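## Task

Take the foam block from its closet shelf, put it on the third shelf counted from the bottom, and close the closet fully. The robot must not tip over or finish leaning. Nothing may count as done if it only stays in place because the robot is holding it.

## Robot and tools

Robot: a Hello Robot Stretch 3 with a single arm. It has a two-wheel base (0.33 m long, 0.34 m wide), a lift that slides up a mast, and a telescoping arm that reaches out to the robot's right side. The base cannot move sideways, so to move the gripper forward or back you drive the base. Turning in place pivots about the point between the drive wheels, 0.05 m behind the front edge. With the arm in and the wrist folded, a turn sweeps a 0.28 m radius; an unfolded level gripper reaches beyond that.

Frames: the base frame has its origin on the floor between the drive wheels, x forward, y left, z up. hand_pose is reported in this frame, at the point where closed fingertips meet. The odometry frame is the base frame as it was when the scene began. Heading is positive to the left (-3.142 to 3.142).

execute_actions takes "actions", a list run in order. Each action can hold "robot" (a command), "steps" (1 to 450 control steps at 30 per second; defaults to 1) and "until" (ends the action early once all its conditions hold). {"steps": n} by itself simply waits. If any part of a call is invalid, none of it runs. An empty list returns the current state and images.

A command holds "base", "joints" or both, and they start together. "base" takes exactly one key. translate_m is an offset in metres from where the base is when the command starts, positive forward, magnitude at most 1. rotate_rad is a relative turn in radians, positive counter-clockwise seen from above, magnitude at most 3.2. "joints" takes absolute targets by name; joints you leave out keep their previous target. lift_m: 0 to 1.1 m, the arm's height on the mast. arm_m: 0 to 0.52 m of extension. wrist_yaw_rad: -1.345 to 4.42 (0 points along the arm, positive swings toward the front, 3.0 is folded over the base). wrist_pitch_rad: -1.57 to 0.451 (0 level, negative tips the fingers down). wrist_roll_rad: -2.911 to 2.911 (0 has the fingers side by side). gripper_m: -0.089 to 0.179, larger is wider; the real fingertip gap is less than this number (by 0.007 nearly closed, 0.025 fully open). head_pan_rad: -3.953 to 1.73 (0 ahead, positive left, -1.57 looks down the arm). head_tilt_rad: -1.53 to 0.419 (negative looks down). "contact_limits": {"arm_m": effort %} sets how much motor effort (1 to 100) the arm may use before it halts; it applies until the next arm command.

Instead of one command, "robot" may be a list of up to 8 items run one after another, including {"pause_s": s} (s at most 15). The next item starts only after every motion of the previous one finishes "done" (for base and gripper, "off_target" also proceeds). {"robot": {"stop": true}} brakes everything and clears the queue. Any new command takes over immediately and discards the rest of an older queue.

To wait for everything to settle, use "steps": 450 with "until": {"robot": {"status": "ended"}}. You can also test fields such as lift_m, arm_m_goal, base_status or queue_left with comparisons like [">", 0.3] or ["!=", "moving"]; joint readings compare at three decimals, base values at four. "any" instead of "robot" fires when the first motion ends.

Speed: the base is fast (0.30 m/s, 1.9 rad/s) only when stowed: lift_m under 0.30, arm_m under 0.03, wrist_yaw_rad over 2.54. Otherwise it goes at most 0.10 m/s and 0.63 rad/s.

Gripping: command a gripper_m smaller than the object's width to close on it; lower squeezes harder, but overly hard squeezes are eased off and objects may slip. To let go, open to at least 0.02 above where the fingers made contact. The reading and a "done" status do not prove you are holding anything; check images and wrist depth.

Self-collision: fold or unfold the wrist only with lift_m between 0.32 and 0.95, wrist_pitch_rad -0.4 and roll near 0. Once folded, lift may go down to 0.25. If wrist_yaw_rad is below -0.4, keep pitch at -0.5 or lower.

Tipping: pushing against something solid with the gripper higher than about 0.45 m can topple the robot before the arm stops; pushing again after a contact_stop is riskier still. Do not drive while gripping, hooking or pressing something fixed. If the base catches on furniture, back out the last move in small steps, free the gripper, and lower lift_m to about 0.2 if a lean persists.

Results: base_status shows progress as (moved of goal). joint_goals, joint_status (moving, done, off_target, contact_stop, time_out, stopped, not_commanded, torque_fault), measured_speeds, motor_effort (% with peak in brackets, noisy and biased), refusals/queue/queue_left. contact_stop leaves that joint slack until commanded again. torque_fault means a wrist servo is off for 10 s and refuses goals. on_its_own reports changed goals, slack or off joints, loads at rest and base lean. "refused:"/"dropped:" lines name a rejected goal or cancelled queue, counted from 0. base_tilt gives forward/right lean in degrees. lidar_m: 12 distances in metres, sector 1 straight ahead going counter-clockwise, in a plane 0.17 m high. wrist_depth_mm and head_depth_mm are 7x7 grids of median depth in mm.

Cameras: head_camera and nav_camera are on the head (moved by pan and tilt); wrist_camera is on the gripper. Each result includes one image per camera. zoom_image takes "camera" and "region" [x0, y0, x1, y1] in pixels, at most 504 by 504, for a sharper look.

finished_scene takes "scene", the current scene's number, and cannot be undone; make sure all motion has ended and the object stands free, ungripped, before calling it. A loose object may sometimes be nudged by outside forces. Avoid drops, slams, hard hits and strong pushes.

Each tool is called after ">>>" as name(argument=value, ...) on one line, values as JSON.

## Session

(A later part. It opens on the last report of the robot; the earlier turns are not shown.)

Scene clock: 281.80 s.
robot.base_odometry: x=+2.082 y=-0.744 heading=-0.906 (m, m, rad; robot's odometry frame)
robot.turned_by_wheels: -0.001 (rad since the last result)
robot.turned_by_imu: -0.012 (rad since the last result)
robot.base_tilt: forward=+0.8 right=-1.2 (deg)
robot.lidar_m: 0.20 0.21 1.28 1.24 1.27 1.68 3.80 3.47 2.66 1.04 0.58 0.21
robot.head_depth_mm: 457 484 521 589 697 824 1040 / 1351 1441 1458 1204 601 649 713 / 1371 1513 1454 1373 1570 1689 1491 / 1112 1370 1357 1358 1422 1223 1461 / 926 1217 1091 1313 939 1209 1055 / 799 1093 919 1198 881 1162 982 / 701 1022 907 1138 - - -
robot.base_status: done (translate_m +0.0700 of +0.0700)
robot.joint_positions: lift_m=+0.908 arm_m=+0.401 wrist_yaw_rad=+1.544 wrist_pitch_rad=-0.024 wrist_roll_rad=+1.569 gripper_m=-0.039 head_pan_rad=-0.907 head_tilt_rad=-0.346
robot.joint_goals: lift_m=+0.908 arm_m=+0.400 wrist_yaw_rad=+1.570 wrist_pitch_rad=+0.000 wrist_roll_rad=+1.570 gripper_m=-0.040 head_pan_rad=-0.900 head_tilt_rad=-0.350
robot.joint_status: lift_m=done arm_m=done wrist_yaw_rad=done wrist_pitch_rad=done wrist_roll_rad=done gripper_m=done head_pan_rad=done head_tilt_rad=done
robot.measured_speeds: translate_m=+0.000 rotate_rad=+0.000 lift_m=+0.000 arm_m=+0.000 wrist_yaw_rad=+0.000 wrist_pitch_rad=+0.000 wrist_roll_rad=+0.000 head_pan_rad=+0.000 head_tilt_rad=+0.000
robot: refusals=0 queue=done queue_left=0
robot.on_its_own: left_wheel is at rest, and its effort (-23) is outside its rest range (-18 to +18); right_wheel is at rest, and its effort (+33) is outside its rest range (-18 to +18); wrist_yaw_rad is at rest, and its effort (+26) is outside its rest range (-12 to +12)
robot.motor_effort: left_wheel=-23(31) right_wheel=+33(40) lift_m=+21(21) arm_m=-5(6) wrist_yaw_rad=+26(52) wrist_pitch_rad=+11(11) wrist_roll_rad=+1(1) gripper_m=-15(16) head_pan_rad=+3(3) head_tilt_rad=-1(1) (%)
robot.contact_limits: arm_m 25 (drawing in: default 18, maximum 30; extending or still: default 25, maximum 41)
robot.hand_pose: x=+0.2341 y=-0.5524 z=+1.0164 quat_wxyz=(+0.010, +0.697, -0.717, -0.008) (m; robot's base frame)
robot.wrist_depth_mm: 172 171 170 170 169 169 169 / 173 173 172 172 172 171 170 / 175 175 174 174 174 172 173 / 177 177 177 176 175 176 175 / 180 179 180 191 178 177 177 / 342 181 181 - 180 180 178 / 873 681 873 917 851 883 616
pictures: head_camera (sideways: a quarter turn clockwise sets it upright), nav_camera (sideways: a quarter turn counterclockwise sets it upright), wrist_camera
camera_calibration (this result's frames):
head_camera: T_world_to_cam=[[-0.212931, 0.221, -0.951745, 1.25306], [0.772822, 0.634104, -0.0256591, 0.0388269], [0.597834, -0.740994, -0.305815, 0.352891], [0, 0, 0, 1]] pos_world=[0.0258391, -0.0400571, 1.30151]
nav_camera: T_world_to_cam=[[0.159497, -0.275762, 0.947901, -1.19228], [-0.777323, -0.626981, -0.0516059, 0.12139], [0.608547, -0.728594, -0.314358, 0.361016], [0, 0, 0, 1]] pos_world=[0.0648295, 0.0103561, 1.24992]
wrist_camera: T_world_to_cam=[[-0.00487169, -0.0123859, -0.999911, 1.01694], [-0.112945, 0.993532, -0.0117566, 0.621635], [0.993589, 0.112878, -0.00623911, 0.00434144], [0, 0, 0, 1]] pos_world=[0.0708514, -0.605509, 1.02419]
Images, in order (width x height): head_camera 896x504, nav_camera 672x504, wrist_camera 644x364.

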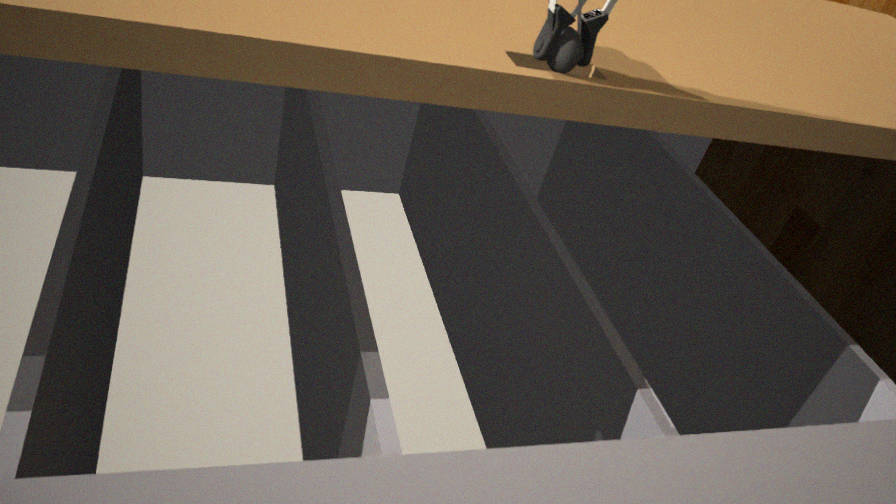

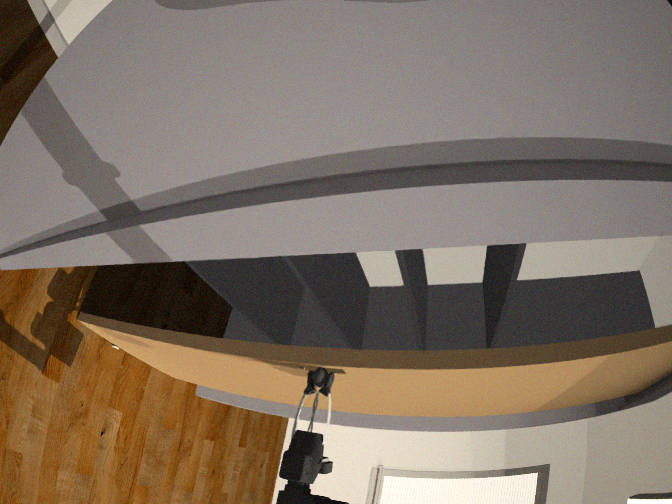

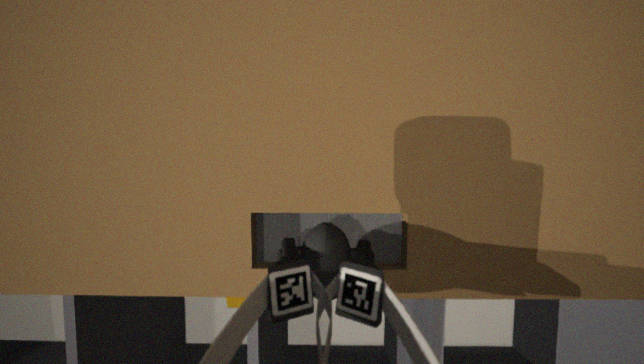

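>>> execute_actions(actions=[{"robot":{"joints":{"arm_m":0.22,"wrist_yaw_rad":1.57},"contact_limits":{"arm_m":25}},"steps":300,"until":{"robot":{"status":"ended"}}}])

Scene clock: 284.83 s.
robot.base_odometry: x=+2.082 y=-0.744 heading=-0.906 (m, m, rad; robot's odometry frame)
robot.turned_by_wheels: +0.000 (rad since the last result)
robot.turned_by_imu: -0.024 (rad since the last result)
robot.base_tilt: forward=+0.6 right=-1.2 (deg)
robot.lidar_m: 0.20 0.20 1.24 1.24 1.26 1.64 3.81 3.87 2.67 1.35 0.44 0.21
robot.head_depth_mm: 439 489 550 630 741 880 1141 / 366 401 442 492 557 655 760 / 353 372 395 423 456 501 567 / 1140 1415 1366 1351 1051 1173 1371 / 937 1247 1090 1338 975 1200 1364 / 804 1123 912 1214 882 1163 960 / 707 1024 897 1138 876 - -
robot.base_status: done (translate_m +0.0700 of +0.0700)
robot.joint_positions: lift_m=+0.908 arm_m=+0.220 wrist_yaw_rad=+1.450 wrist_pitch_rad=-0.026 wrist_roll_rad=+1.569 gripper_m=-0.039 head_pan_rad=-0.907 head_tilt_rad=-0.346
robot.joint_goals: lift_m=+0.908 arm_m=+0.220 wrist_yaw_rad=+1.476 wrist_pitch_rad=+0.000 wrist_roll_rad=+1.570 gripper_m=-0.040 head_pan_rad=-0.900 head_tilt_rad=-0.350
robot.joint_status: lift_m=done arm_m=done wrist_yaw_rad=off_target wrist_pitch_rad=done wrist_roll_rad=done gripper_m=done head_pan_rad=done head_tilt_rad=done
robot.measured_speeds: translate_m=+0.000 rotate_rad=+0.000 lift_m=+0.000 arm_m=+0.000 wrist_yaw_rad=+0.000 wrist_pitch_rad=+0.000 wrist_roll_rad=+0.000 head_pan_rad=+0.000 head_tilt_rad=+0.000
robot: refusals=0 queue=dropped queue_left=0
robot.on_its_own: wrist_yaw_rad is held at +1.476, not at your +1.570, by its stall guard, which is still easing; right_wheel is at rest, and its effort (+24) is outside its rest range (-18 to +18)
robot.motor_effort: left_wheel=-14(43) right_wheel=+24(36) lift_m=+21(21) arm_m=-4(8) wrist_yaw_rad=+26(58) wrist_pitch_rad=+12(12) wrist_roll_rad=+0(1) gripper_m=-15(16) head_pan_rad=+2(2) head_tilt_rad=-1(2) (%)
robot.contact_limits: arm_m 25 (drawing in: default 18, maximum 30; extending or still: default 25, maximum 41)
robot.hand_pose: x=+0.2323 y=-0.3961 z=+1.0160 quat_wxyz=(+0.010, +0.663, -0.748, -0.009) (m; robot's base frame)
robot.wrist_depth_mm: 187 187 188 186 185 186 185 / 186 185 186 185 184 184 184 / 185 184 184 184 183 184 183 / 184 183 182 181 182 181 181 / 183 182 182 194 182 180 178 / 181 180 180 - 180 178 180 / 620 688 740 822 734 813 627
pictures: head_camera (sideways: a quarter turn clockwise sets it upright), nav_camera (sideways: a quarter turn counterclockwise sets it upright), wrist_camera
camera_calibration (this result's frames):
head_camera: T_world_to_cam=[[-0.213493, 0.221586, -0.951483, 1.25272], [0.77264, 0.634327, -0.0256391, 0.038802], [0.59787, -0.740628, -0.30663, 0.353953], [0, 0, 0, 1]] pos_world=[0.0258496, -0.0400516, 1.30147]
nav_camera: T_world_to_cam=[[0.160071, -0.27636, 0.94763, -1.19193], [-0.777183, -0.627154, -0.0516187, 0.121406], [0.608575, -0.72822, -0.315171, 0.362074], [0, 0, 0, 1]] pos_world=[0.0647993, 0.0104068, 1.24989]
wrist_camera: T_world_to_cam=[[-0.00764076, -0.0113309, -0.999907, 1.01949], [-0.019653, 0.999744, -0.0111789, 0.446389], [0.999778, 0.0195657, -0.00786149, -0.0482522], [0, 0, 0, 1]] pos_world=[0.064804, -0.433779, 1.02401]
Images, in order (width x height): head_camera 896x504, nav_camera 672x504, wrist_camera 644x364.

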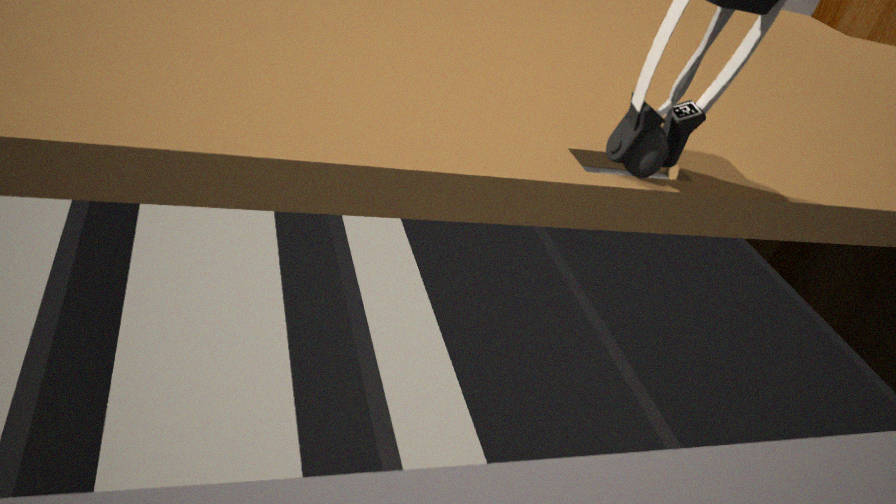

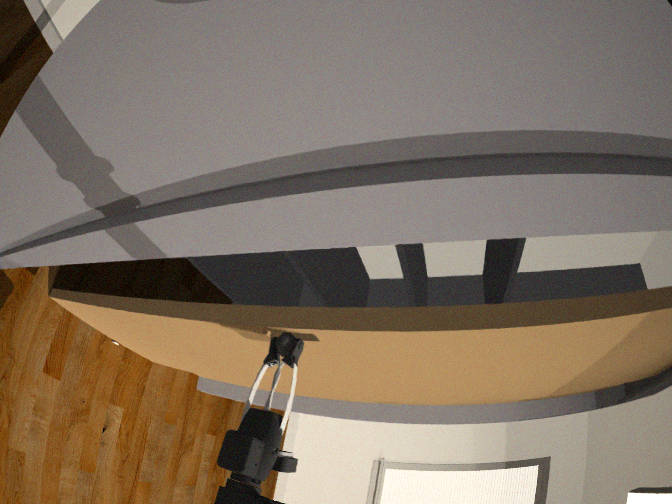

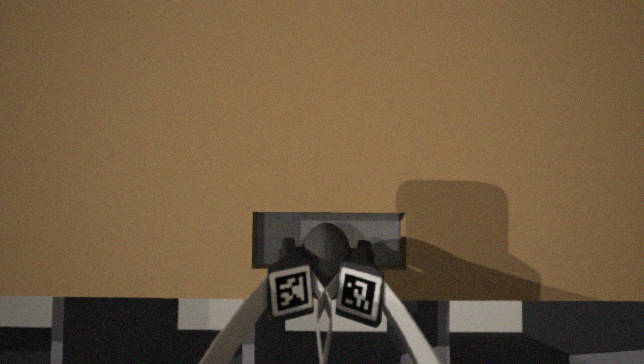

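>>> execute_actions(actions=[{"robot":{"base":{"translate_m":0.006},"joints":{"arm_m":0.08,"wrist_yaw_rad":1.57},"contact_limits":{"arm_m":25}},"steps":300,"until":{"robot":{"status":"ended"}}}])

Scene clock: 288.63 s.
robot.base_odometry: x=+2.085 y=-0.749 heading=-0.906 (m, m, rad; robot's odometry frame)
robot.turned_by_wheels: +0.000 (rad since the last result)
robot.turned_by_imu: -0.124 (rad since the last result)
robot.base_tilt: forward=+0.7 right=-1.3 (deg)
robot.lidar_m: 0.18 0.18 1.10 1.24 1.24 1.50 2.82 3.50 2.81 2.52 0.36 0.19
robot.head_depth_mm: 602 690 1014 1229 1374 1522 1502 / 458 509 571 649 755 906 1417 / 371 402 440 486 543 617 714 / 310 333 359 389 425 472 540 / - 292 304 323 348 368 409 / - - 288 306 331 360 400 / 711 1112 894 1193 872 1114 956
robot.base_status: done (translate_m +0.0059 of +0.0060)
robot.joint_positions: lift_m=+0.908 arm_m=+0.080 wrist_yaw_rad=+1.505 wrist_pitch_rad=-0.030 wrist_roll_rad=+1.569 gripper_m=-0.039 head_pan_rad=-0.906 head_tilt_rad=-0.347
robot.joint_goals: lift_m=+0.908 arm_m=+0.080 wrist_yaw_rad=+1.503 wrist_pitch_rad=+0.000 wrist_roll_rad=+1.570 gripper_m=-0.040 head_pan_rad=-0.900 head_tilt_rad=-0.350
robot.joint_status: lift_m=done arm_m=done wrist_yaw_rad=off_target wrist_pitch_rad=done wrist_roll_rad=done gripper_m=done head_pan_rad=done head_tilt_rad=done
robot.measured_speeds: translate_m=+0.000 rotate_rad=+0.000 lift_m=+0.000 arm_m=+0.000 wrist_yaw_rad=+0.000 wrist_pitch_rad=+0.000 wrist_roll_rad=+0.000 head_pan_rad=+0.000 head_tilt_rad=+0.000
robot: refusals=0 queue=dropped queue_left=0
robot.on_its_own: wrist_yaw_rad is held at +1.503, not at your +1.570, by its stall guard, which is not easing now
robot.motor_effort: left_wheel=-4(70) right_wheel=+18(38) lift_m=+21(21) arm_m=-2(8) wrist_yaw_rad=-2(73) wrist_pitch_rad=+14(14) wrist_roll_rad=+1(0) gripper_m=-16(14) head_pan_rad=+2(2) head_tilt_rad=-1(1) (%)
robot.contact_limits: arm_m 25 (drawing in: default 18, maximum 30; extending or still: default 25, maximum 41)
robot.hand_pose: x=+0.2335 y=-0.2420 z=+1.0149 quat_wxyz=(+0.011, +0.683, -0.730, -0.010) (m; robot's base frame)
robot.wrist_depth_mm: 200 200 200 199 199 199 199 / 196 194 195 194 195 195 195 / 191 192 192 191 191 191 191 / 188 187 188 188 187 187 187 / 184 184 185 197 185 182 183 / 501 607 481 - 474 796 558 / 506 604 583 613 531 620 567
pictures: head_camera (sideways: a quarter turn clockwise sets it upright), nav_camera (sideways: a quarter turn counterclockwise sets it upright), wrist_camera
camera_calibration (this result's frames):
head_camera: T_world_to_cam=[[-0.213627, 0.221558, -0.95146, 1.25269], [0.772384, 0.634638, -0.0256373, 0.0388012], [0.598152, -0.740369, -0.306704, 0.354046], [0, 0, 0, 1]] pos_world=[0.0258656, -0.0400436, 1.30147]
nav_camera: T_world_to_cam=[[0.160227, -0.276353, 0.947606, -1.1919], [-0.776934, -0.627462, -0.0516198, 0.121405], [0.608852, -0.727956, -0.315244, 0.362167], [0, 0, 0, 1]] pos_world=[0.0647927, 0.0104335, 1.24989]
wrist_camera: T_world_to_cam=[[-0.0111476, -0.011453, -0.999872, 1.02093], [-0.0742692, 0.997182, -0.0105941, 0.303865], [0.997176, 0.0741416, -0.0119668, -0.0344614], [0, 0, 0, 1]] pos_world=[0.0683128, -0.288761, 1.02361]
Images, in order (width x height): head_camera 896x504, nav_camera 672x504, wrist_camera 644x364.

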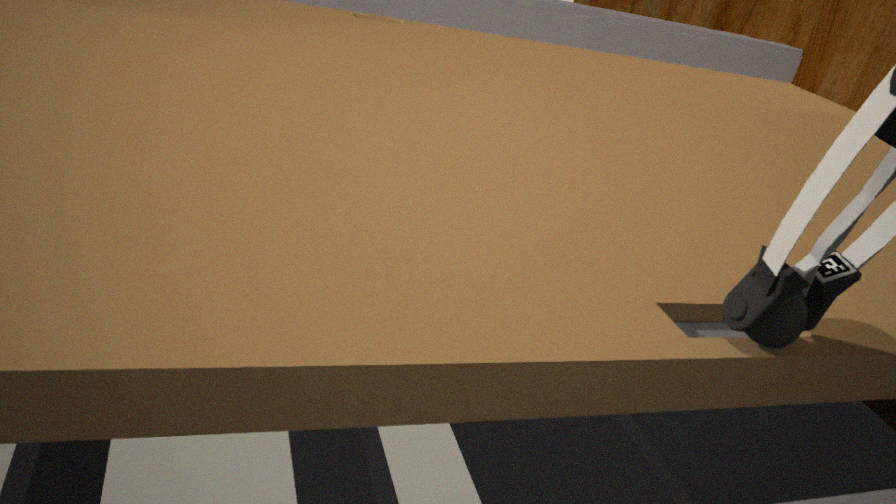

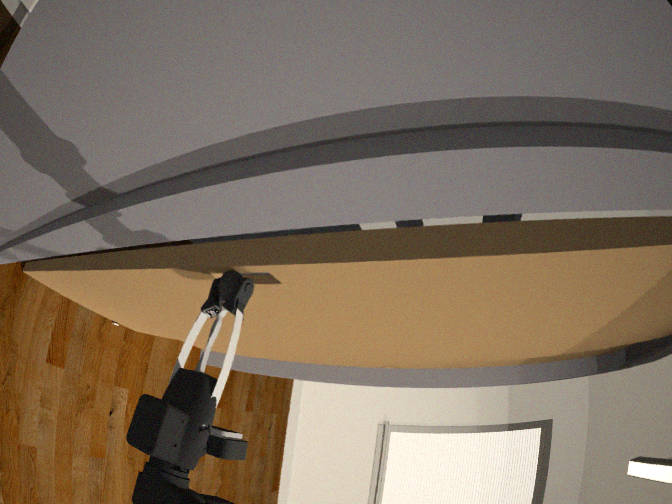

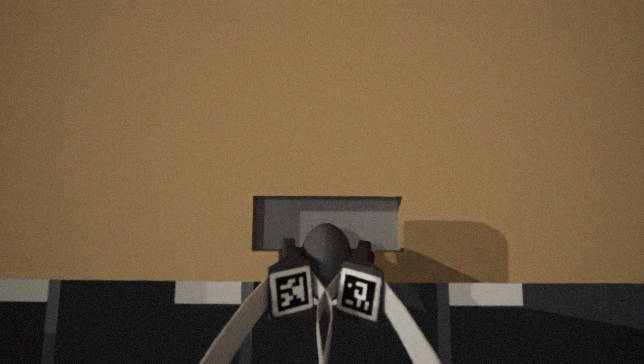

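>>> execute_actions(actions=[{"robot":[{"base":{"translate_m":-0.09}},{"base":{"rotate_rad":0.16},"joints":{"wrist_yaw_rad":1.57,"arm_m":0.06}}],"steps":300,"until":{"robot":{"status":"ended"}}}])

Scene clock: 293.03 s.
robot.base_odometry: x=+2.030 y=-0.678 heading=-0.745 (m, m, rad; robot's odometry frame)
robot.turned_by_wheels: +0.160 (rad since the last result)
robot.turned_by_imu: +0.158 (rad since the last result)
robot.base_tilt: forward=+0.7 right=-1.2 (deg)
robot.lidar_m: 0.27 1.03 1.28 1.22 1.26 1.67 3.71 3.40 2.66 1.38 0.42 0.28
robot.head_depth_mm: 542 599 673 762 881 1252 1418 / 461 501 551 612 688 784 916 / 400 432 468 511 562 626 708 / 355 379 407 439 475 522 574 / 318 338 360 386 415 460 - / 327 349 791 1156 835 1154 1011 / 826 1063 890 1150 875 1142 895
robot.base_status: done (rotate_rad +0.1599 of +0.1600)
robot.joint_positions: lift_m=+0.908 arm_m=+0.060 wrist_yaw_rad=+1.568 wrist_pitch_rad=-0.026 wrist_roll_rad=+1.569 gripper_m=-0.039 head_pan_rad=-0.906 head_tilt_rad=-0.347
robot.joint_goals: lift_m=+0.908 arm_m=+0.060 wrist_yaw_rad=+1.570 wrist_pitch_rad=+0.000 wrist_roll_rad=+1.570 gripper_m=-0.040 head_pan_rad=-0.900 head_tilt_rad=-0.350
robot.joint_status: lift_m=done arm_m=done wrist_yaw_rad=done wrist_pitch_rad=done wrist_roll_rad=done gripper_m=done head_pan_rad=done head_tilt_rad=done
robot.measured_speeds: translate_m=+0.000 rotate_rad=+0.000 lift_m=+0.000 arm_m=+0.000 wrist_yaw_rad=+0.000 wrist_pitch_rad=+0.000 wrist_roll_rad=+0.000 head_pan_rad=+0.000 head_tilt_rad=+0.000
robot: refusals=0 queue=done queue_left=0
robot.motor_effort: left_wheel=-3(8) right_wheel=+3(18) lift_m=+21(21) arm_m=-2(2) wrist_yaw_rad=+1(5) wrist_pitch_rad=+11(13) wrist_roll_rad=+0(0) gripper_m=-15(16) head_pan_rad=+2(2) head_tilt_rad=-1(1) (%)
robot.hand_pose: x=+0.2342 y=-0.2060 z=+1.0159 quat_wxyz=(+0.010, +0.706, -0.708, -0.009) (m; robot's base frame)
robot.wrist_depth_mm: 208 207 206 207 206 206 205 / 212 211 212 223 210 209 209 / 216 215 215 215 214 213 212 / 936 681 948 938 852 926 622 / 679 583 610 782 606 691 567 / 213 214 215 - 217 218 215 / 202 200 200 200 199 199 198
pictures: head_camera (sideways: a quarter turn clockwise sets it upright), nav_camera (sideways: a quarter turn counterclockwise sets it upright), wrist_camera
camera_calibration (this result's frames):
head_camera: T_world_to_cam=[[-0.213627, 0.221558, -0.95146, 1.25269], [0.772384, 0.634638, -0.0256373, 0.0388012], [0.598152, -0.740369, -0.306704, 0.354046], [0, 0, 0, 1]] pos_world=[0.0258656, -0.0400436, 1.30147]
nav_camera: T_world_to_cam=[[0.160227, -0.276353, 0.947606, -1.1919], [-0.776934, -0.627462, -0.0516198, 0.121405], [0.608852, -0.727956, -0.315244, 0.362167], [0, 0, 0, 1]] pos_world=[0.0647927, 0.0104335, 1.24989]
wrist_camera: T_world_to_cam=[[-0.00651595, -0.0121431, -0.999905, 1.02115], [-0.136866, 0.990527, -0.0111373, 0.28182], [0.990568, 0.136781, -0.0081162, -0.0272572], [0, 0, 0, 1]] pos_world=[0.0722255, -0.263022, 1.02397]
Images, in order (width x height): head_camera 896x504, nav_camera 672x504, wrist_camera 644x364.

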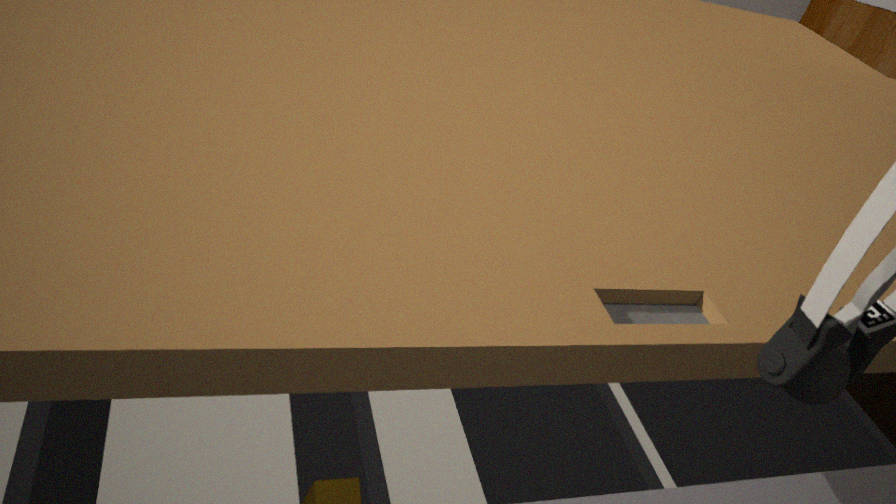

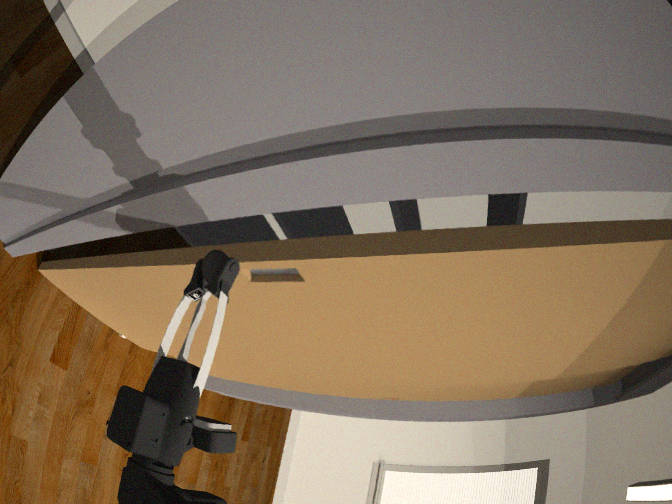

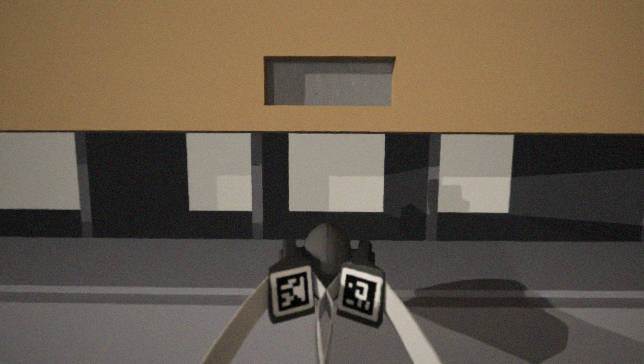

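>>> execute_actions(actions=[{"robot":[{"joints":{"arm_m":0.16}},{"base":{"translate_m":0.052}},{"joints":{"arm_m":0.10},"contact_limits":{"arm_m":22}}],"steps":300,"until":{"robot":{"status":"ended"}}}])

Scene clock: 298.77 s.
robot.base_odometry: x=+2.068 y=-0.713 heading=-0.745 (m, m, rad; robot's odometry frame)
robot.turned_by_wheels: +0.000 (rad since the last result)
robot.turned_by_imu: +0.001 (rad since the last result)
robot.base_tilt: forward=+0.8 right=-1.2 (deg)
robot.lidar_m: 0.22 0.98 1.29 1.22 1.26 1.68 3.78 3.46 2.66 1.27 0.35 0.23
robot.head_depth_mm: 435 483 541 616 716 857 1289 / 371 404 443 493 556 636 727 / 322 348 377 412 454 506 574 / 291 305 328 354 385 422 475 / - - 293 311 334 358 394 / - - 285 295 318 341 371 / - - - - - - -
robot.base_status: done (translate_m +0.0520 of +0.0520)
robot.joint_positions: lift_m=+0.908 arm_m=+0.100 wrist_yaw_rad=+1.566 wrist_pitch_rad=-0.026 wrist_roll_rad=+1.569 gripper_m=-0.039 head_pan_rad=-0.906 head_tilt_rad=-0.347
robot.joint_goals: lift_m=+0.908 arm_m=+0.100 wrist_yaw_rad=+1.570 wrist_pitch_rad=+0.000 wrist_roll_rad=+1.570 gripper_m=-0.040 head_pan_rad=-0.900 head_tilt_rad=-0.350
robot.joint_status: lift_m=done arm_m=done wrist_yaw_rad=done wrist_pitch_rad=done wrist_roll_rad=done gripper_m=done head_pan_rad=done head_tilt_rad=done
robot.measured_speeds: translate_m=+0.000 rotate_rad=+0.000 lift_m=+0.000 arm_m=+0.000 wrist_yaw_rad=+0.000 wrist_pitch_rad=+0.000 wrist_roll_rad=+0.000 head_pan_rad=+0.000 head_tilt_rad=+0.000
robot: refusals=0 queue=done queue_left=0
robot.motor_effort: left_wheel=-4(14) right_wheel=+3(20) lift_m=+21(21) arm_m=-4(6) wrist_yaw_rad=+4(48) wrist_pitch_rad=+12(12) wrist_roll_rad=+0(0) gripper_m=-15(15) head_pan_rad=+3(3) head_tilt_rad=-1(2) (%)
robot.contact_limits: arm_m 22 (drawing in: default 18, maximum 30; extending or still: default 25, maximum 41)
robot.hand_pose: x=+0.2342 y=-0.2464 z=+1.0159 quat_wxyz=(+0.010, +0.705, -0.709, -0.009) (m; robot's base frame)
robot.wrist_depth_mm: 164 163 163 163 162 161 162 / 167 166 166 165 164 165 164 / 168 168 169 168 168 167 166 / 173 172 171 171 170 171 171 / 175 174 174 187 175 173 173 / 179 178 178 - 177 176 176 / 224 225 226 225 226 226 225
pictures: head_camera (sideways: a quarter turn clockwise sets it upright), nav_camera (sideways: a quarter turn counterclockwise sets it upright), wrist_camera
camera_calibration (this result's frames):
head_camera: T_world_to_cam=[[-0.213627, 0.221558, -0.95146, 1.25269], [0.772384, 0.634639, -0.0256373, 0.0388012], [0.598153, -0.740369, -0.306704, 0.354046], [0, 0, 0, 1]] pos_world=[0.0258656, -0.0400436, 1.30147]
nav_camera: T_world_to_cam=[[0.160227, -0.276353, 0.947606, -1.1919], [-0.776934, -0.627463, -0.0516198, 0.121405], [0.608852, -0.727956, -0.315244, 0.362167], [0, 0, 0, 1]] pos_world=[0.0647927, 0.0104335, 1.24989]
wrist_camera: T_world_to_cam=[[-0.00658116, -0.0121327, -0.999905, 1.02066], [-0.135226, 0.990752, -0.0111316, 0.32159], [0.990793, 0.13514, -0.00816095, -0.0221278], [0, 0, 0, 1]] pos_world=[0.0721286, -0.303242, 1.02397]
Images, in order (width x height): head_camera 896x504, nav_camera 672x504, wrist_camera 644x364.

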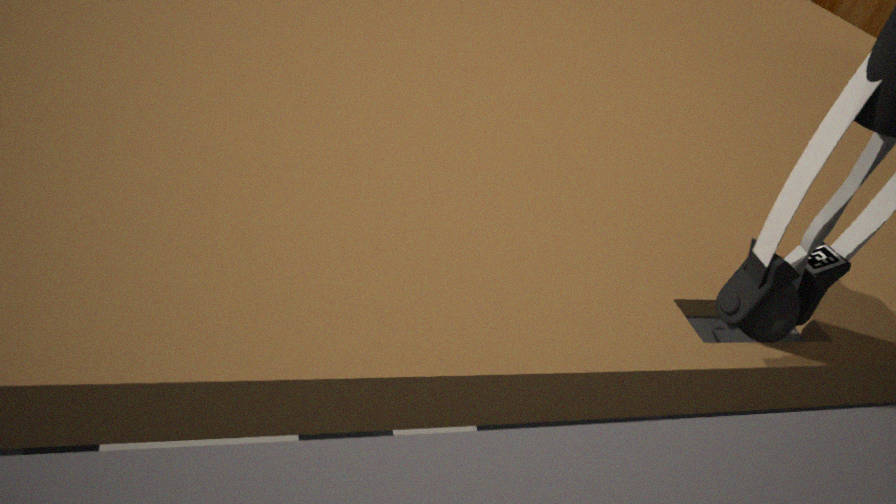

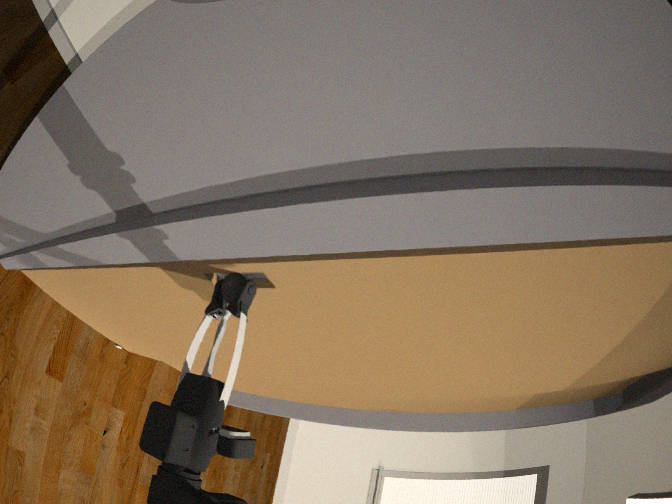

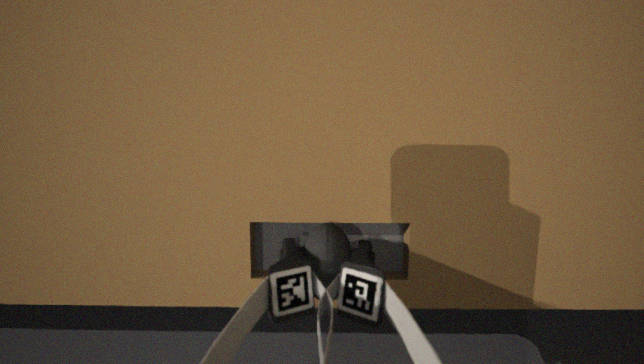

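Nearly; a bit more.

>>> execute_actions(actions=[{"robot":{"joints":{"arm_m":0.06},"contact_limits":{"arm_m":18}},"steps":150,"until":{"robot":{"status":"ended"}}}])

Scene clock: 300.70 s.
robot.base_odometry: x=+2.068 y=-0.713 heading=-0.745 (m, m, rad; robot's odometry frame)
robot.turned_by_wheels: +0.000 (rad since the last result)
robot.turned_by_imu: +0.000 (rad since the last result)
robot.base_tilt: forward=+0.7 right=-1.2 (deg)
robot.lidar_m: 0.22 0.98 1.29 1.22 1.26 1.67 3.78 3.45 2.65 1.27 0.35 0.23
robot.head_depth_mm: 436 483 541 616 715 855 1288 / 371 404 445 493 557 634 749 / 323 348 378 413 455 506 575 / 291 306 329 355 385 421 464 / - - 293 311 334 361 403 / - - - 286 298 319 338 / - - - - - - -
robot.base_status: done (translate_m +0.0520 of +0.0520)
robot.joint_positions: lift_m=+0.908 arm_m=+0.060 wrist_yaw_rad=+1.570 wrist_pitch_rad=-0.026 wrist_roll_rad=+1.569 gripper_m=-0.039 head_pan_rad=-0.906 head_tilt_rad=-0.347
robot.joint_goals: lift_m=+0.908 arm_m=+0.060 wrist_yaw_rad=+1.570 wrist_pitch_rad=+0.000 wrist_roll_rad=+1.570 gripper_m=-0.040 head_pan_rad=-0.900 head_tilt_rad=-0.350
robot.joint_status: lift_m=done arm_m=done wrist_yaw_rad=done wrist_pitch_rad=done wrist_roll_rad=done gripper_m=done head_pan_rad=done head_tilt_rad=done
robot.measured_speeds: translate_m=+0.000 rotate_rad=+0.000 lift_m=+0.000 arm_m=+0.000 wrist_yaw_rad=+0.000 wrist_pitch_rad=+0.000 wrist_roll_rad=+0.000 head_pan_rad=+0.000 head_tilt_rad=+0.000
robot: refusals=0 queue=done queue_left=0
robot.motor_effort: left_wheel=-2(11) right_wheel=+4(14) lift_m=+21(21) arm_m=-2(6) wrist_yaw_rad=+0(45) wrist_pitch_rad=+12(12) wrist_roll_rad=+0(0) gripper_m=-15(15) head_pan_rad=+2(2) head_tilt_rad=-1(1) (%)
robot.contact_limits: arm_m 18 (drawing in: default 18, maximum 30; extending or still: default 25, maximum 41)
robot.hand_pose: x=+0.2342 y=-0.2054 z=+1.0159 quat_wxyz=(+0.010, +0.707, -0.707, -0.009) (m; robot's base frame)
robot.wrist_depth_mm: 161 161 161 160 161 160 160 / 164 164 164 163 163 163 163 / 167 167 167 166 167 166 165 / 170 170 170 169 170 168 168 / 174 173 174 172 171 171 172 / 177 176 176 - 176 174 175 / 161 161 161 159 159 160 159
pictures: head_camera (sideways: a quarter turn clockwise sets it upright), nav_camera (sideways: a quarter turn counterclockwise sets it upright), wrist_camera
camera_calibration (this result's frames):
head_camera: T_world_to_cam=[[-0.213627, 0.221558, -0.95146, 1.25269], [0.772384, 0.634638, -0.0256373, 0.0388012], [0.598152, -0.740369, -0.306704, 0.354046], [0, 0, 0, 1]] pos_world=[0.0258656, -0.0400436, 1.30147]
nav_camera: T_world_to_cam=[[0.160227, -0.276353, 0.947606, -1.1919], [-0.776934, -0.627462, -0.0516198, 0.121405], [0.608852, -0.727956, -0.315244, 0.362167], [0, 0, 0, 1]] pos_world=[0.0647927, 0.0104335, 1.24989]
wrist_camera: T_world_to_cam=[[-0.00653547, -0.0121562, -0.999905, 1.02115], [-0.138942, 0.990238, -0.0111305, 0.281687], [0.990279, 0.138856, -0.00816068, -0.0267938], [0, 0, 0, 1]] pos_world=[0.0723453, -0.262804, 1.02397]
Images, in order (width x height): head_camera 896x504, nav_camera 672x504, wrist_camera 644x364.

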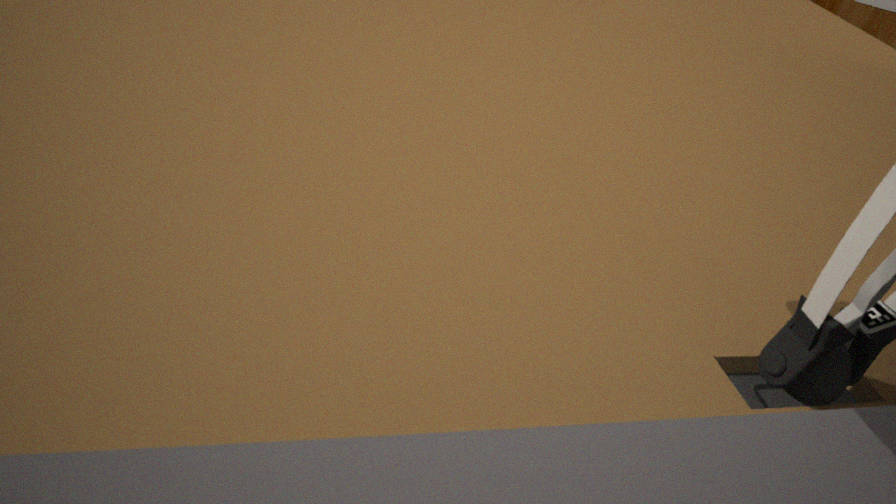

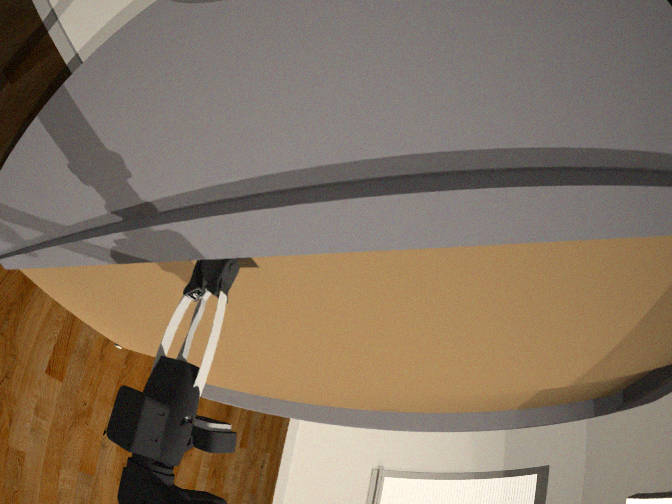

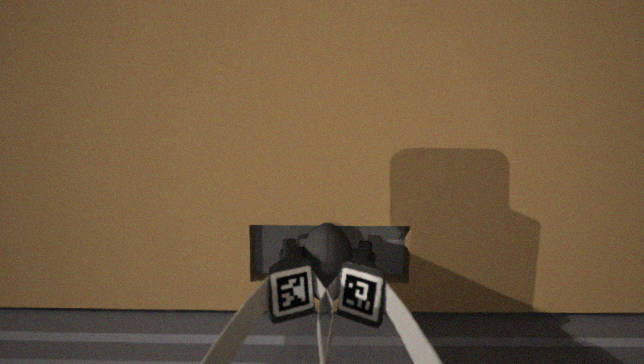

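>>> execute_actions(actions=[{"robot":{"joints":{"arm_m":0.03},"contact_limits":{"arm_m":16}},"steps":150,"until":{"robot":{"status":"ended"}}}])

Scene clock: 302.23 s.
robot.base_odometry: x=+2.068 y=-0.713 heading=-0.746 (m, m, rad; robot's odometry frame)
robot.turned_by_wheels: -0.001 (rad since the last result)
robot.turned_by_imu: -0.001 (rad since the last result)
robot.base_tilt: forward=+0.7 right=-1.1 (deg)
robot.lidar_m: 0.22 0.98 1.29 1.22 1.26 1.67 3.78 3.46 2.65 1.27 0.35 0.23
robot.head_depth_mm: 439 485 544 618 717 873 1294 / 372 406 447 497 558 640 750 / 324 351 379 414 457 509 577 / 292 307 330 356 387 424 468 / - 286 294 311 335 362 400 / - - - 287 297 322 347 / - - - - - - -
robot.base_status: done (translate_m +0.0520 of +0.0520)
robot.joint_positions: lift_m=+0.908 arm_m=+0.031 wrist_yaw_rad=+1.494 wrist_pitch_rad=-0.026 wrist_roll_rad=+1.569 gripper_m=-0.039 head_pan_rad=-0.906 head_tilt_rad=-0.347
robot.joint_goals: lift_m=+0.908 arm_m=+0.030 wrist_yaw_rad=+1.570 wrist_pitch_rad=+0.000 wrist_roll_rad=+1.570 gripper_m=-0.040 head_pan_rad=-0.900 head_tilt_rad=-0.350
robot.joint_status: lift_m=done arm_m=done wrist_yaw_rad=done wrist_pitch_rad=done wrist_roll_rad=done gripper_m=done head_pan_rad=done head_tilt_rad=done
robot.measured_speeds: translate_m=+0.000 rotate_rad=+0.000 lift_m=+0.000 arm_m=+0.000 wrist_yaw_rad=+0.000 wrist_pitch_rad=+0.000 wrist_roll_rad=+0.000 head_pan_rad=+0.000 head_tilt_rad=+0.000
robot: refusals=0 queue=done queue_left=0
robot.on_its_own: right_wheel is at rest, and its effort (+20) is outside its rest range (-18 to +18); wrist_yaw_rad is at rest, and its effort (+76) is outside its rest range (-12 to +12)
robot.motor_effort: left_wheel=-16(16) right_wheel=+20(20) lift_m=+21(21) arm_m=-9(9) wrist_yaw_rad=+76(77) wrist_pitch_rad=+12(12) wrist_roll_rad=+0(0) gripper_m=-14(15) head_pan_rad=+2(2) head_tilt_rad=-1(1) (%)
robot.contact_limits: arm_m 16 (drawing in: default 18, maximum 30; extending or still: default 25, maximum 41)
robot.hand_pose: x=+0.2334 y=-0.1956 z=+1.0159 quat_wxyz=(+0.010, +0.679, -0.734, -0.009) (m; robot's base frame)
robot.wrist_depth_mm: 172 172 172 171 172 170 171 / 173 173 173 173 172 172 172 / 174 174 174 173 174 173 171 / 176 175 175 173 174 174 173 / 176 176 175 188 174 174 174 / 176 175 177 - 176 175 175 / 152 153 154 155 155 155 156
pictures: head_camera (sideways: a quarter turn clockwise sets it upright), nav_camera (sideways: a quarter turn counterclockwise sets it upright), wrist_camera
camera_calibration (this result's frames):
head_camera: T_world_to_cam=[[-0.213627, 0.221558, -0.95146, 1.25269], [0.772384, 0.634638, -0.0256373, 0.0388012], [0.598153, -0.740369, -0.306704, 0.354046], [0, 0, 0, 1]] pos_world=[0.0258656, -0.0400436, 1.30147]
nav_camera: T_world_to_cam=[[0.160227, -0.276353, 0.947606, -1.1919], [-0.776934, -0.627462, -0.0516198, 0.121405], [0.608852, -0.727956, -0.315244, 0.362167], [0, 0, 0, 1]] pos_world=[0.0647927, 0.0104335, 1.24989]
wrist_camera: T_world_to_cam=[[-0.00744458, -0.011631, -0.999905, 1.02157], [-0.0629938, 0.997952, -0.0111392, 0.255692], [0.997986, 0.0629048, -0.00816201, -0.0440569], [0, 0, 0, 1]] pos_world=[0.0676803, -0.240515, 1.02397]
Images, in order (width x height): head_camera 896x504, nav_camera 672x504, wrist_camera 644x364.

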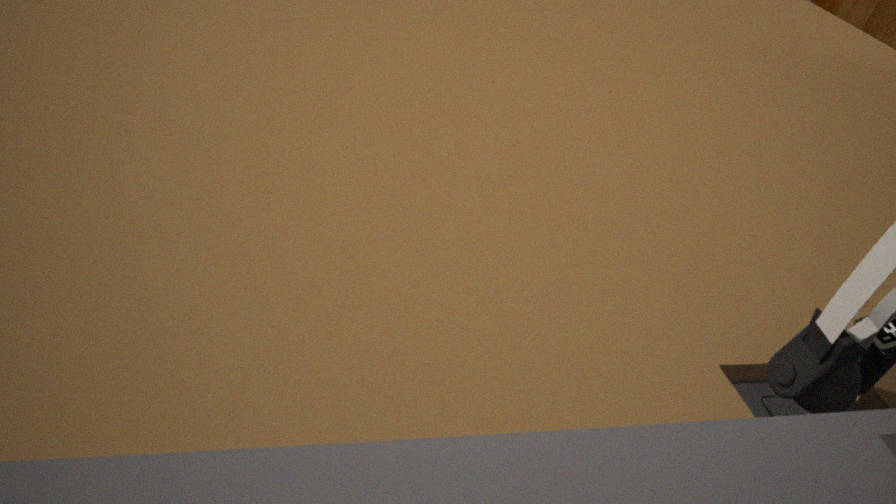

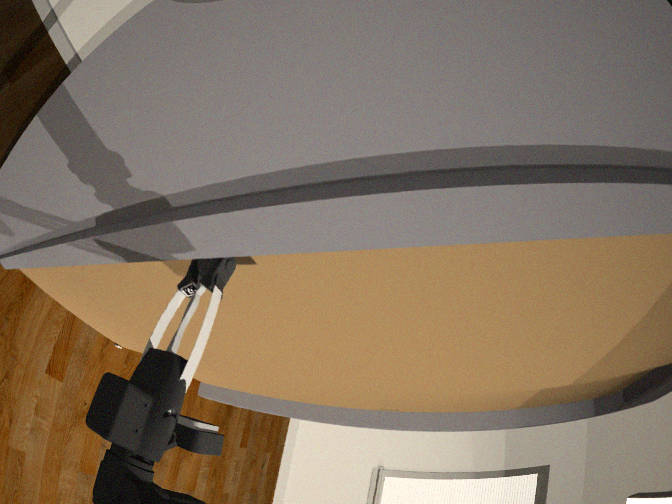

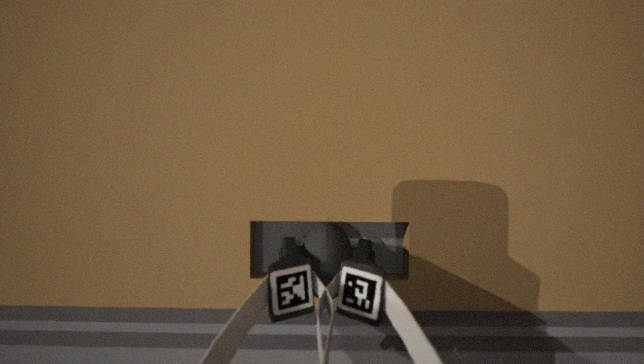

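>>> execute_actions(actions=[{"robot":{"joints":{"arm_m":0.05}},"steps":25},{"robot":{"base":{"translate_m":-0.4},"joints":{"head_pan_rad":-0.9,"head_tilt_rad":-0.3}},"steps":300,"until":{"robot":{"status":"ended"}}}])

Scene clock: 308.80 s.
robot.base_odometry: x=+1.774 y=-0.442 heading=-0.745 (m, m, rad; robot's odometry frame)
robot.turned_by_wheels: +0.001 (rad since the last result)
robot.turned_by_imu: +0.002 (rad since the last result)
robot.base_tilt: forward=+0.7 right=-1.3 (deg)
robot.lidar_m: 0.61 1.39 1.27 1.21 1.24 1.66 3.39 3.07 2.66 2.54 0.93 0.66
robot.head_depth_mm: 1268 1372 1535 2605 2635 1969 1561 / 1180 1283 1383 1470 1588 1732 1562 / 1023 1106 1193 1279 1396 1535 1552 / 842 894 956 1028 1184 1280 1415 / 755 798 847 900 960 1032 - / 686 719 760 802 848 901 947 / 626 653 685 721 763 802 846
robot.base_status: done (translate_m -0.4000 of -0.4000)
robot.joint_positions: lift_m=+0.908 arm_m=+0.050 wrist_yaw_rad=+1.480 wrist_pitch_rad=-0.026 wrist_roll_rad=+1.569 gripper_m=-0.039 head_pan_rad=-0.906 head_tilt_rad=-0.310
robot.joint_goals: lift_m=+0.908 arm_m=+0.050 wrist_yaw_rad=+1.477 wrist_pitch_rad=+0.000 wrist_roll_rad=+1.570 gripper_m=-0.040 head_pan_rad=-0.900 head_tilt_rad=-0.300
robot.joint_status: lift_m=done arm_m=done wrist_yaw_rad=done wrist_pitch_rad=done wrist_roll_rad=done gripper_m=done head_pan_rad=done head_tilt_rad=done
robot.measured_speeds: translate_m=+0.000 rotate_rad=+0.000 lift_m=+0.000 arm_m=+0.000 wrist_yaw_rad=+0.000 wrist_pitch_rad=+0.000 wrist_roll_rad=+0.000 head_pan_rad=+0.000 head_tilt_rad=+0.000
robot: refusals=0 queue=done queue_left=0
robot.on_its_own: wrist_yaw_rad is held at +1.477, not at your +1.570, by its stall guard, which is not easing now
robot.motor_effort: left_wheel=-1(15) right_wheel=+2(20) lift_m=+21(21) arm_m=+3(10) wrist_yaw_rad=-4(76) wrist_pitch_rad=+11(12) wrist_roll_rad=+0(0) gripper_m=-15(15) head_pan_rad=+3(3) head_tilt_rad=+4(9) (%)
robot.hand_pose: x=+0.2331 y=-0.2179 z=+1.0159 quat_wxyz=(+0.010, +0.674, -0.739, -0.009) (m; robot's base frame)
robot.wrist_depth_mm: 572 561 556 549 554 560 569 / 567 562 565 564 553 564 551 / 575 565 562 564 566 561 561 / 568 576 571 568 566 565 560 / 538 540 542 547 537 538 537 / 558 553 558 - 548 546 546 / - - - - - - -
pictures: head_camera (sideways: a quarter turn clockwise sets it upright), nav_camera (sideways: a quarter turn counterclockwise sets it upright), wrist_camera
camera_calibration (this result's frames):
head_camera: T_world_to_cam=[[-0.191913, 0.193838, -0.962079, 1.26643], [0.772976, 0.633883, -0.0264779, 0.0398931], [0.604713, -0.748745, -0.271482, 0.308166], [0, 0, 0, 1]] pos_world=[0.0258564, -0.0400319, 1.30312]
nav_camera: T_world_to_cam=[[0.138596, -0.248739, 0.958603, -1.20613], [-0.77577, -0.628949, -0.051038, 0.120643], [0.615608, -0.736582, -0.280134, 0.31643], [0, 0, 0, 1]] pos_world=[0.0659601, 0.00894308, 1.25101]
wrist_camera: T_world_to_cam=[[-0.00754778, -0.0115224, -0.999905, 1.02138], [-0.0490064, 0.998736, -0.011139, 0.274778], [0.99877, 0.0489177, -0.00810291, -0.0456498], [0, 0, 0, 1]] pos_world=[0.0667686, -0.260429, 1.02397]
Images, in order (width x height): head_camera 896x504, nav_camera 672x504, wrist_camera 644x364.

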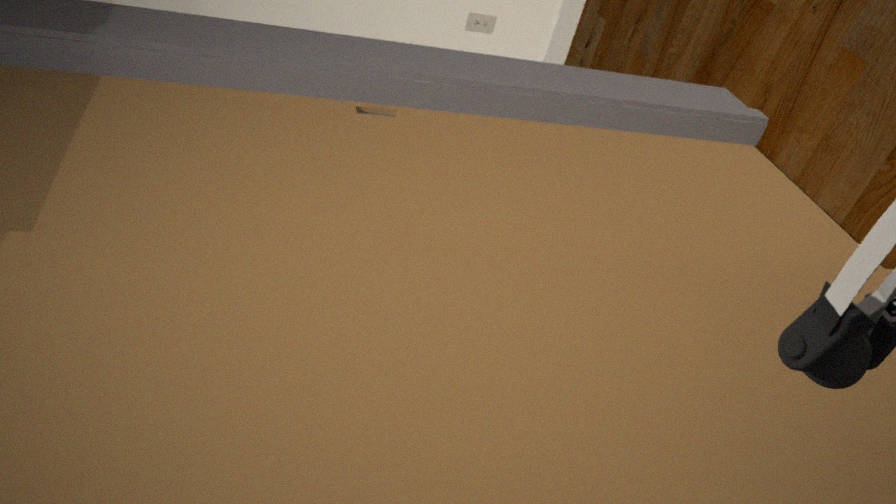

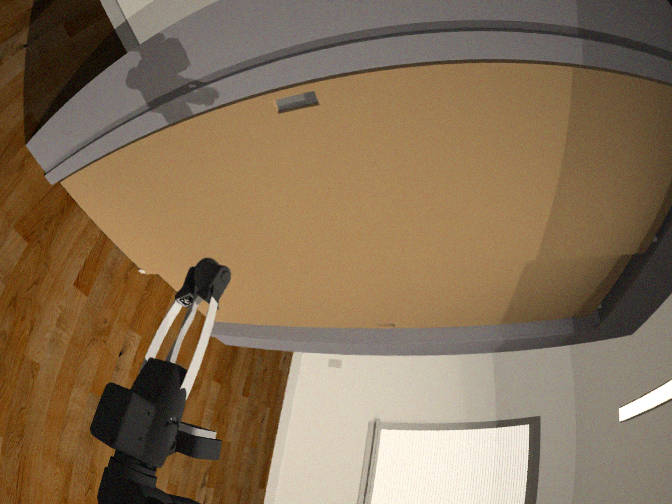

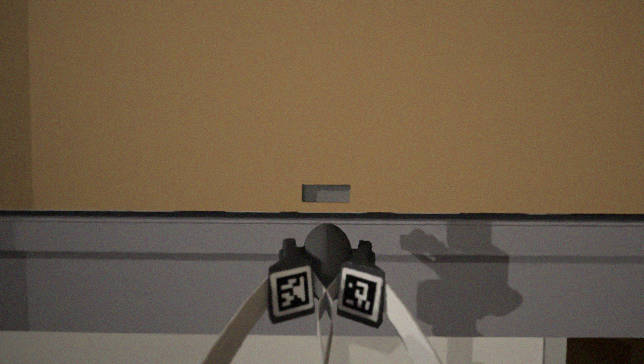

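>>> zoom_image(camera="wrist_camera", region=[220, 160, 440, 240])

Region (220, 160, 440, 240) of wrist_camera's 644x364 image, scaled by 2.291; it fills the top 183 rows of this view, and the rest is white.

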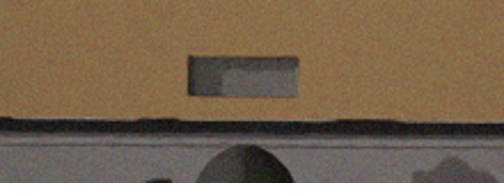

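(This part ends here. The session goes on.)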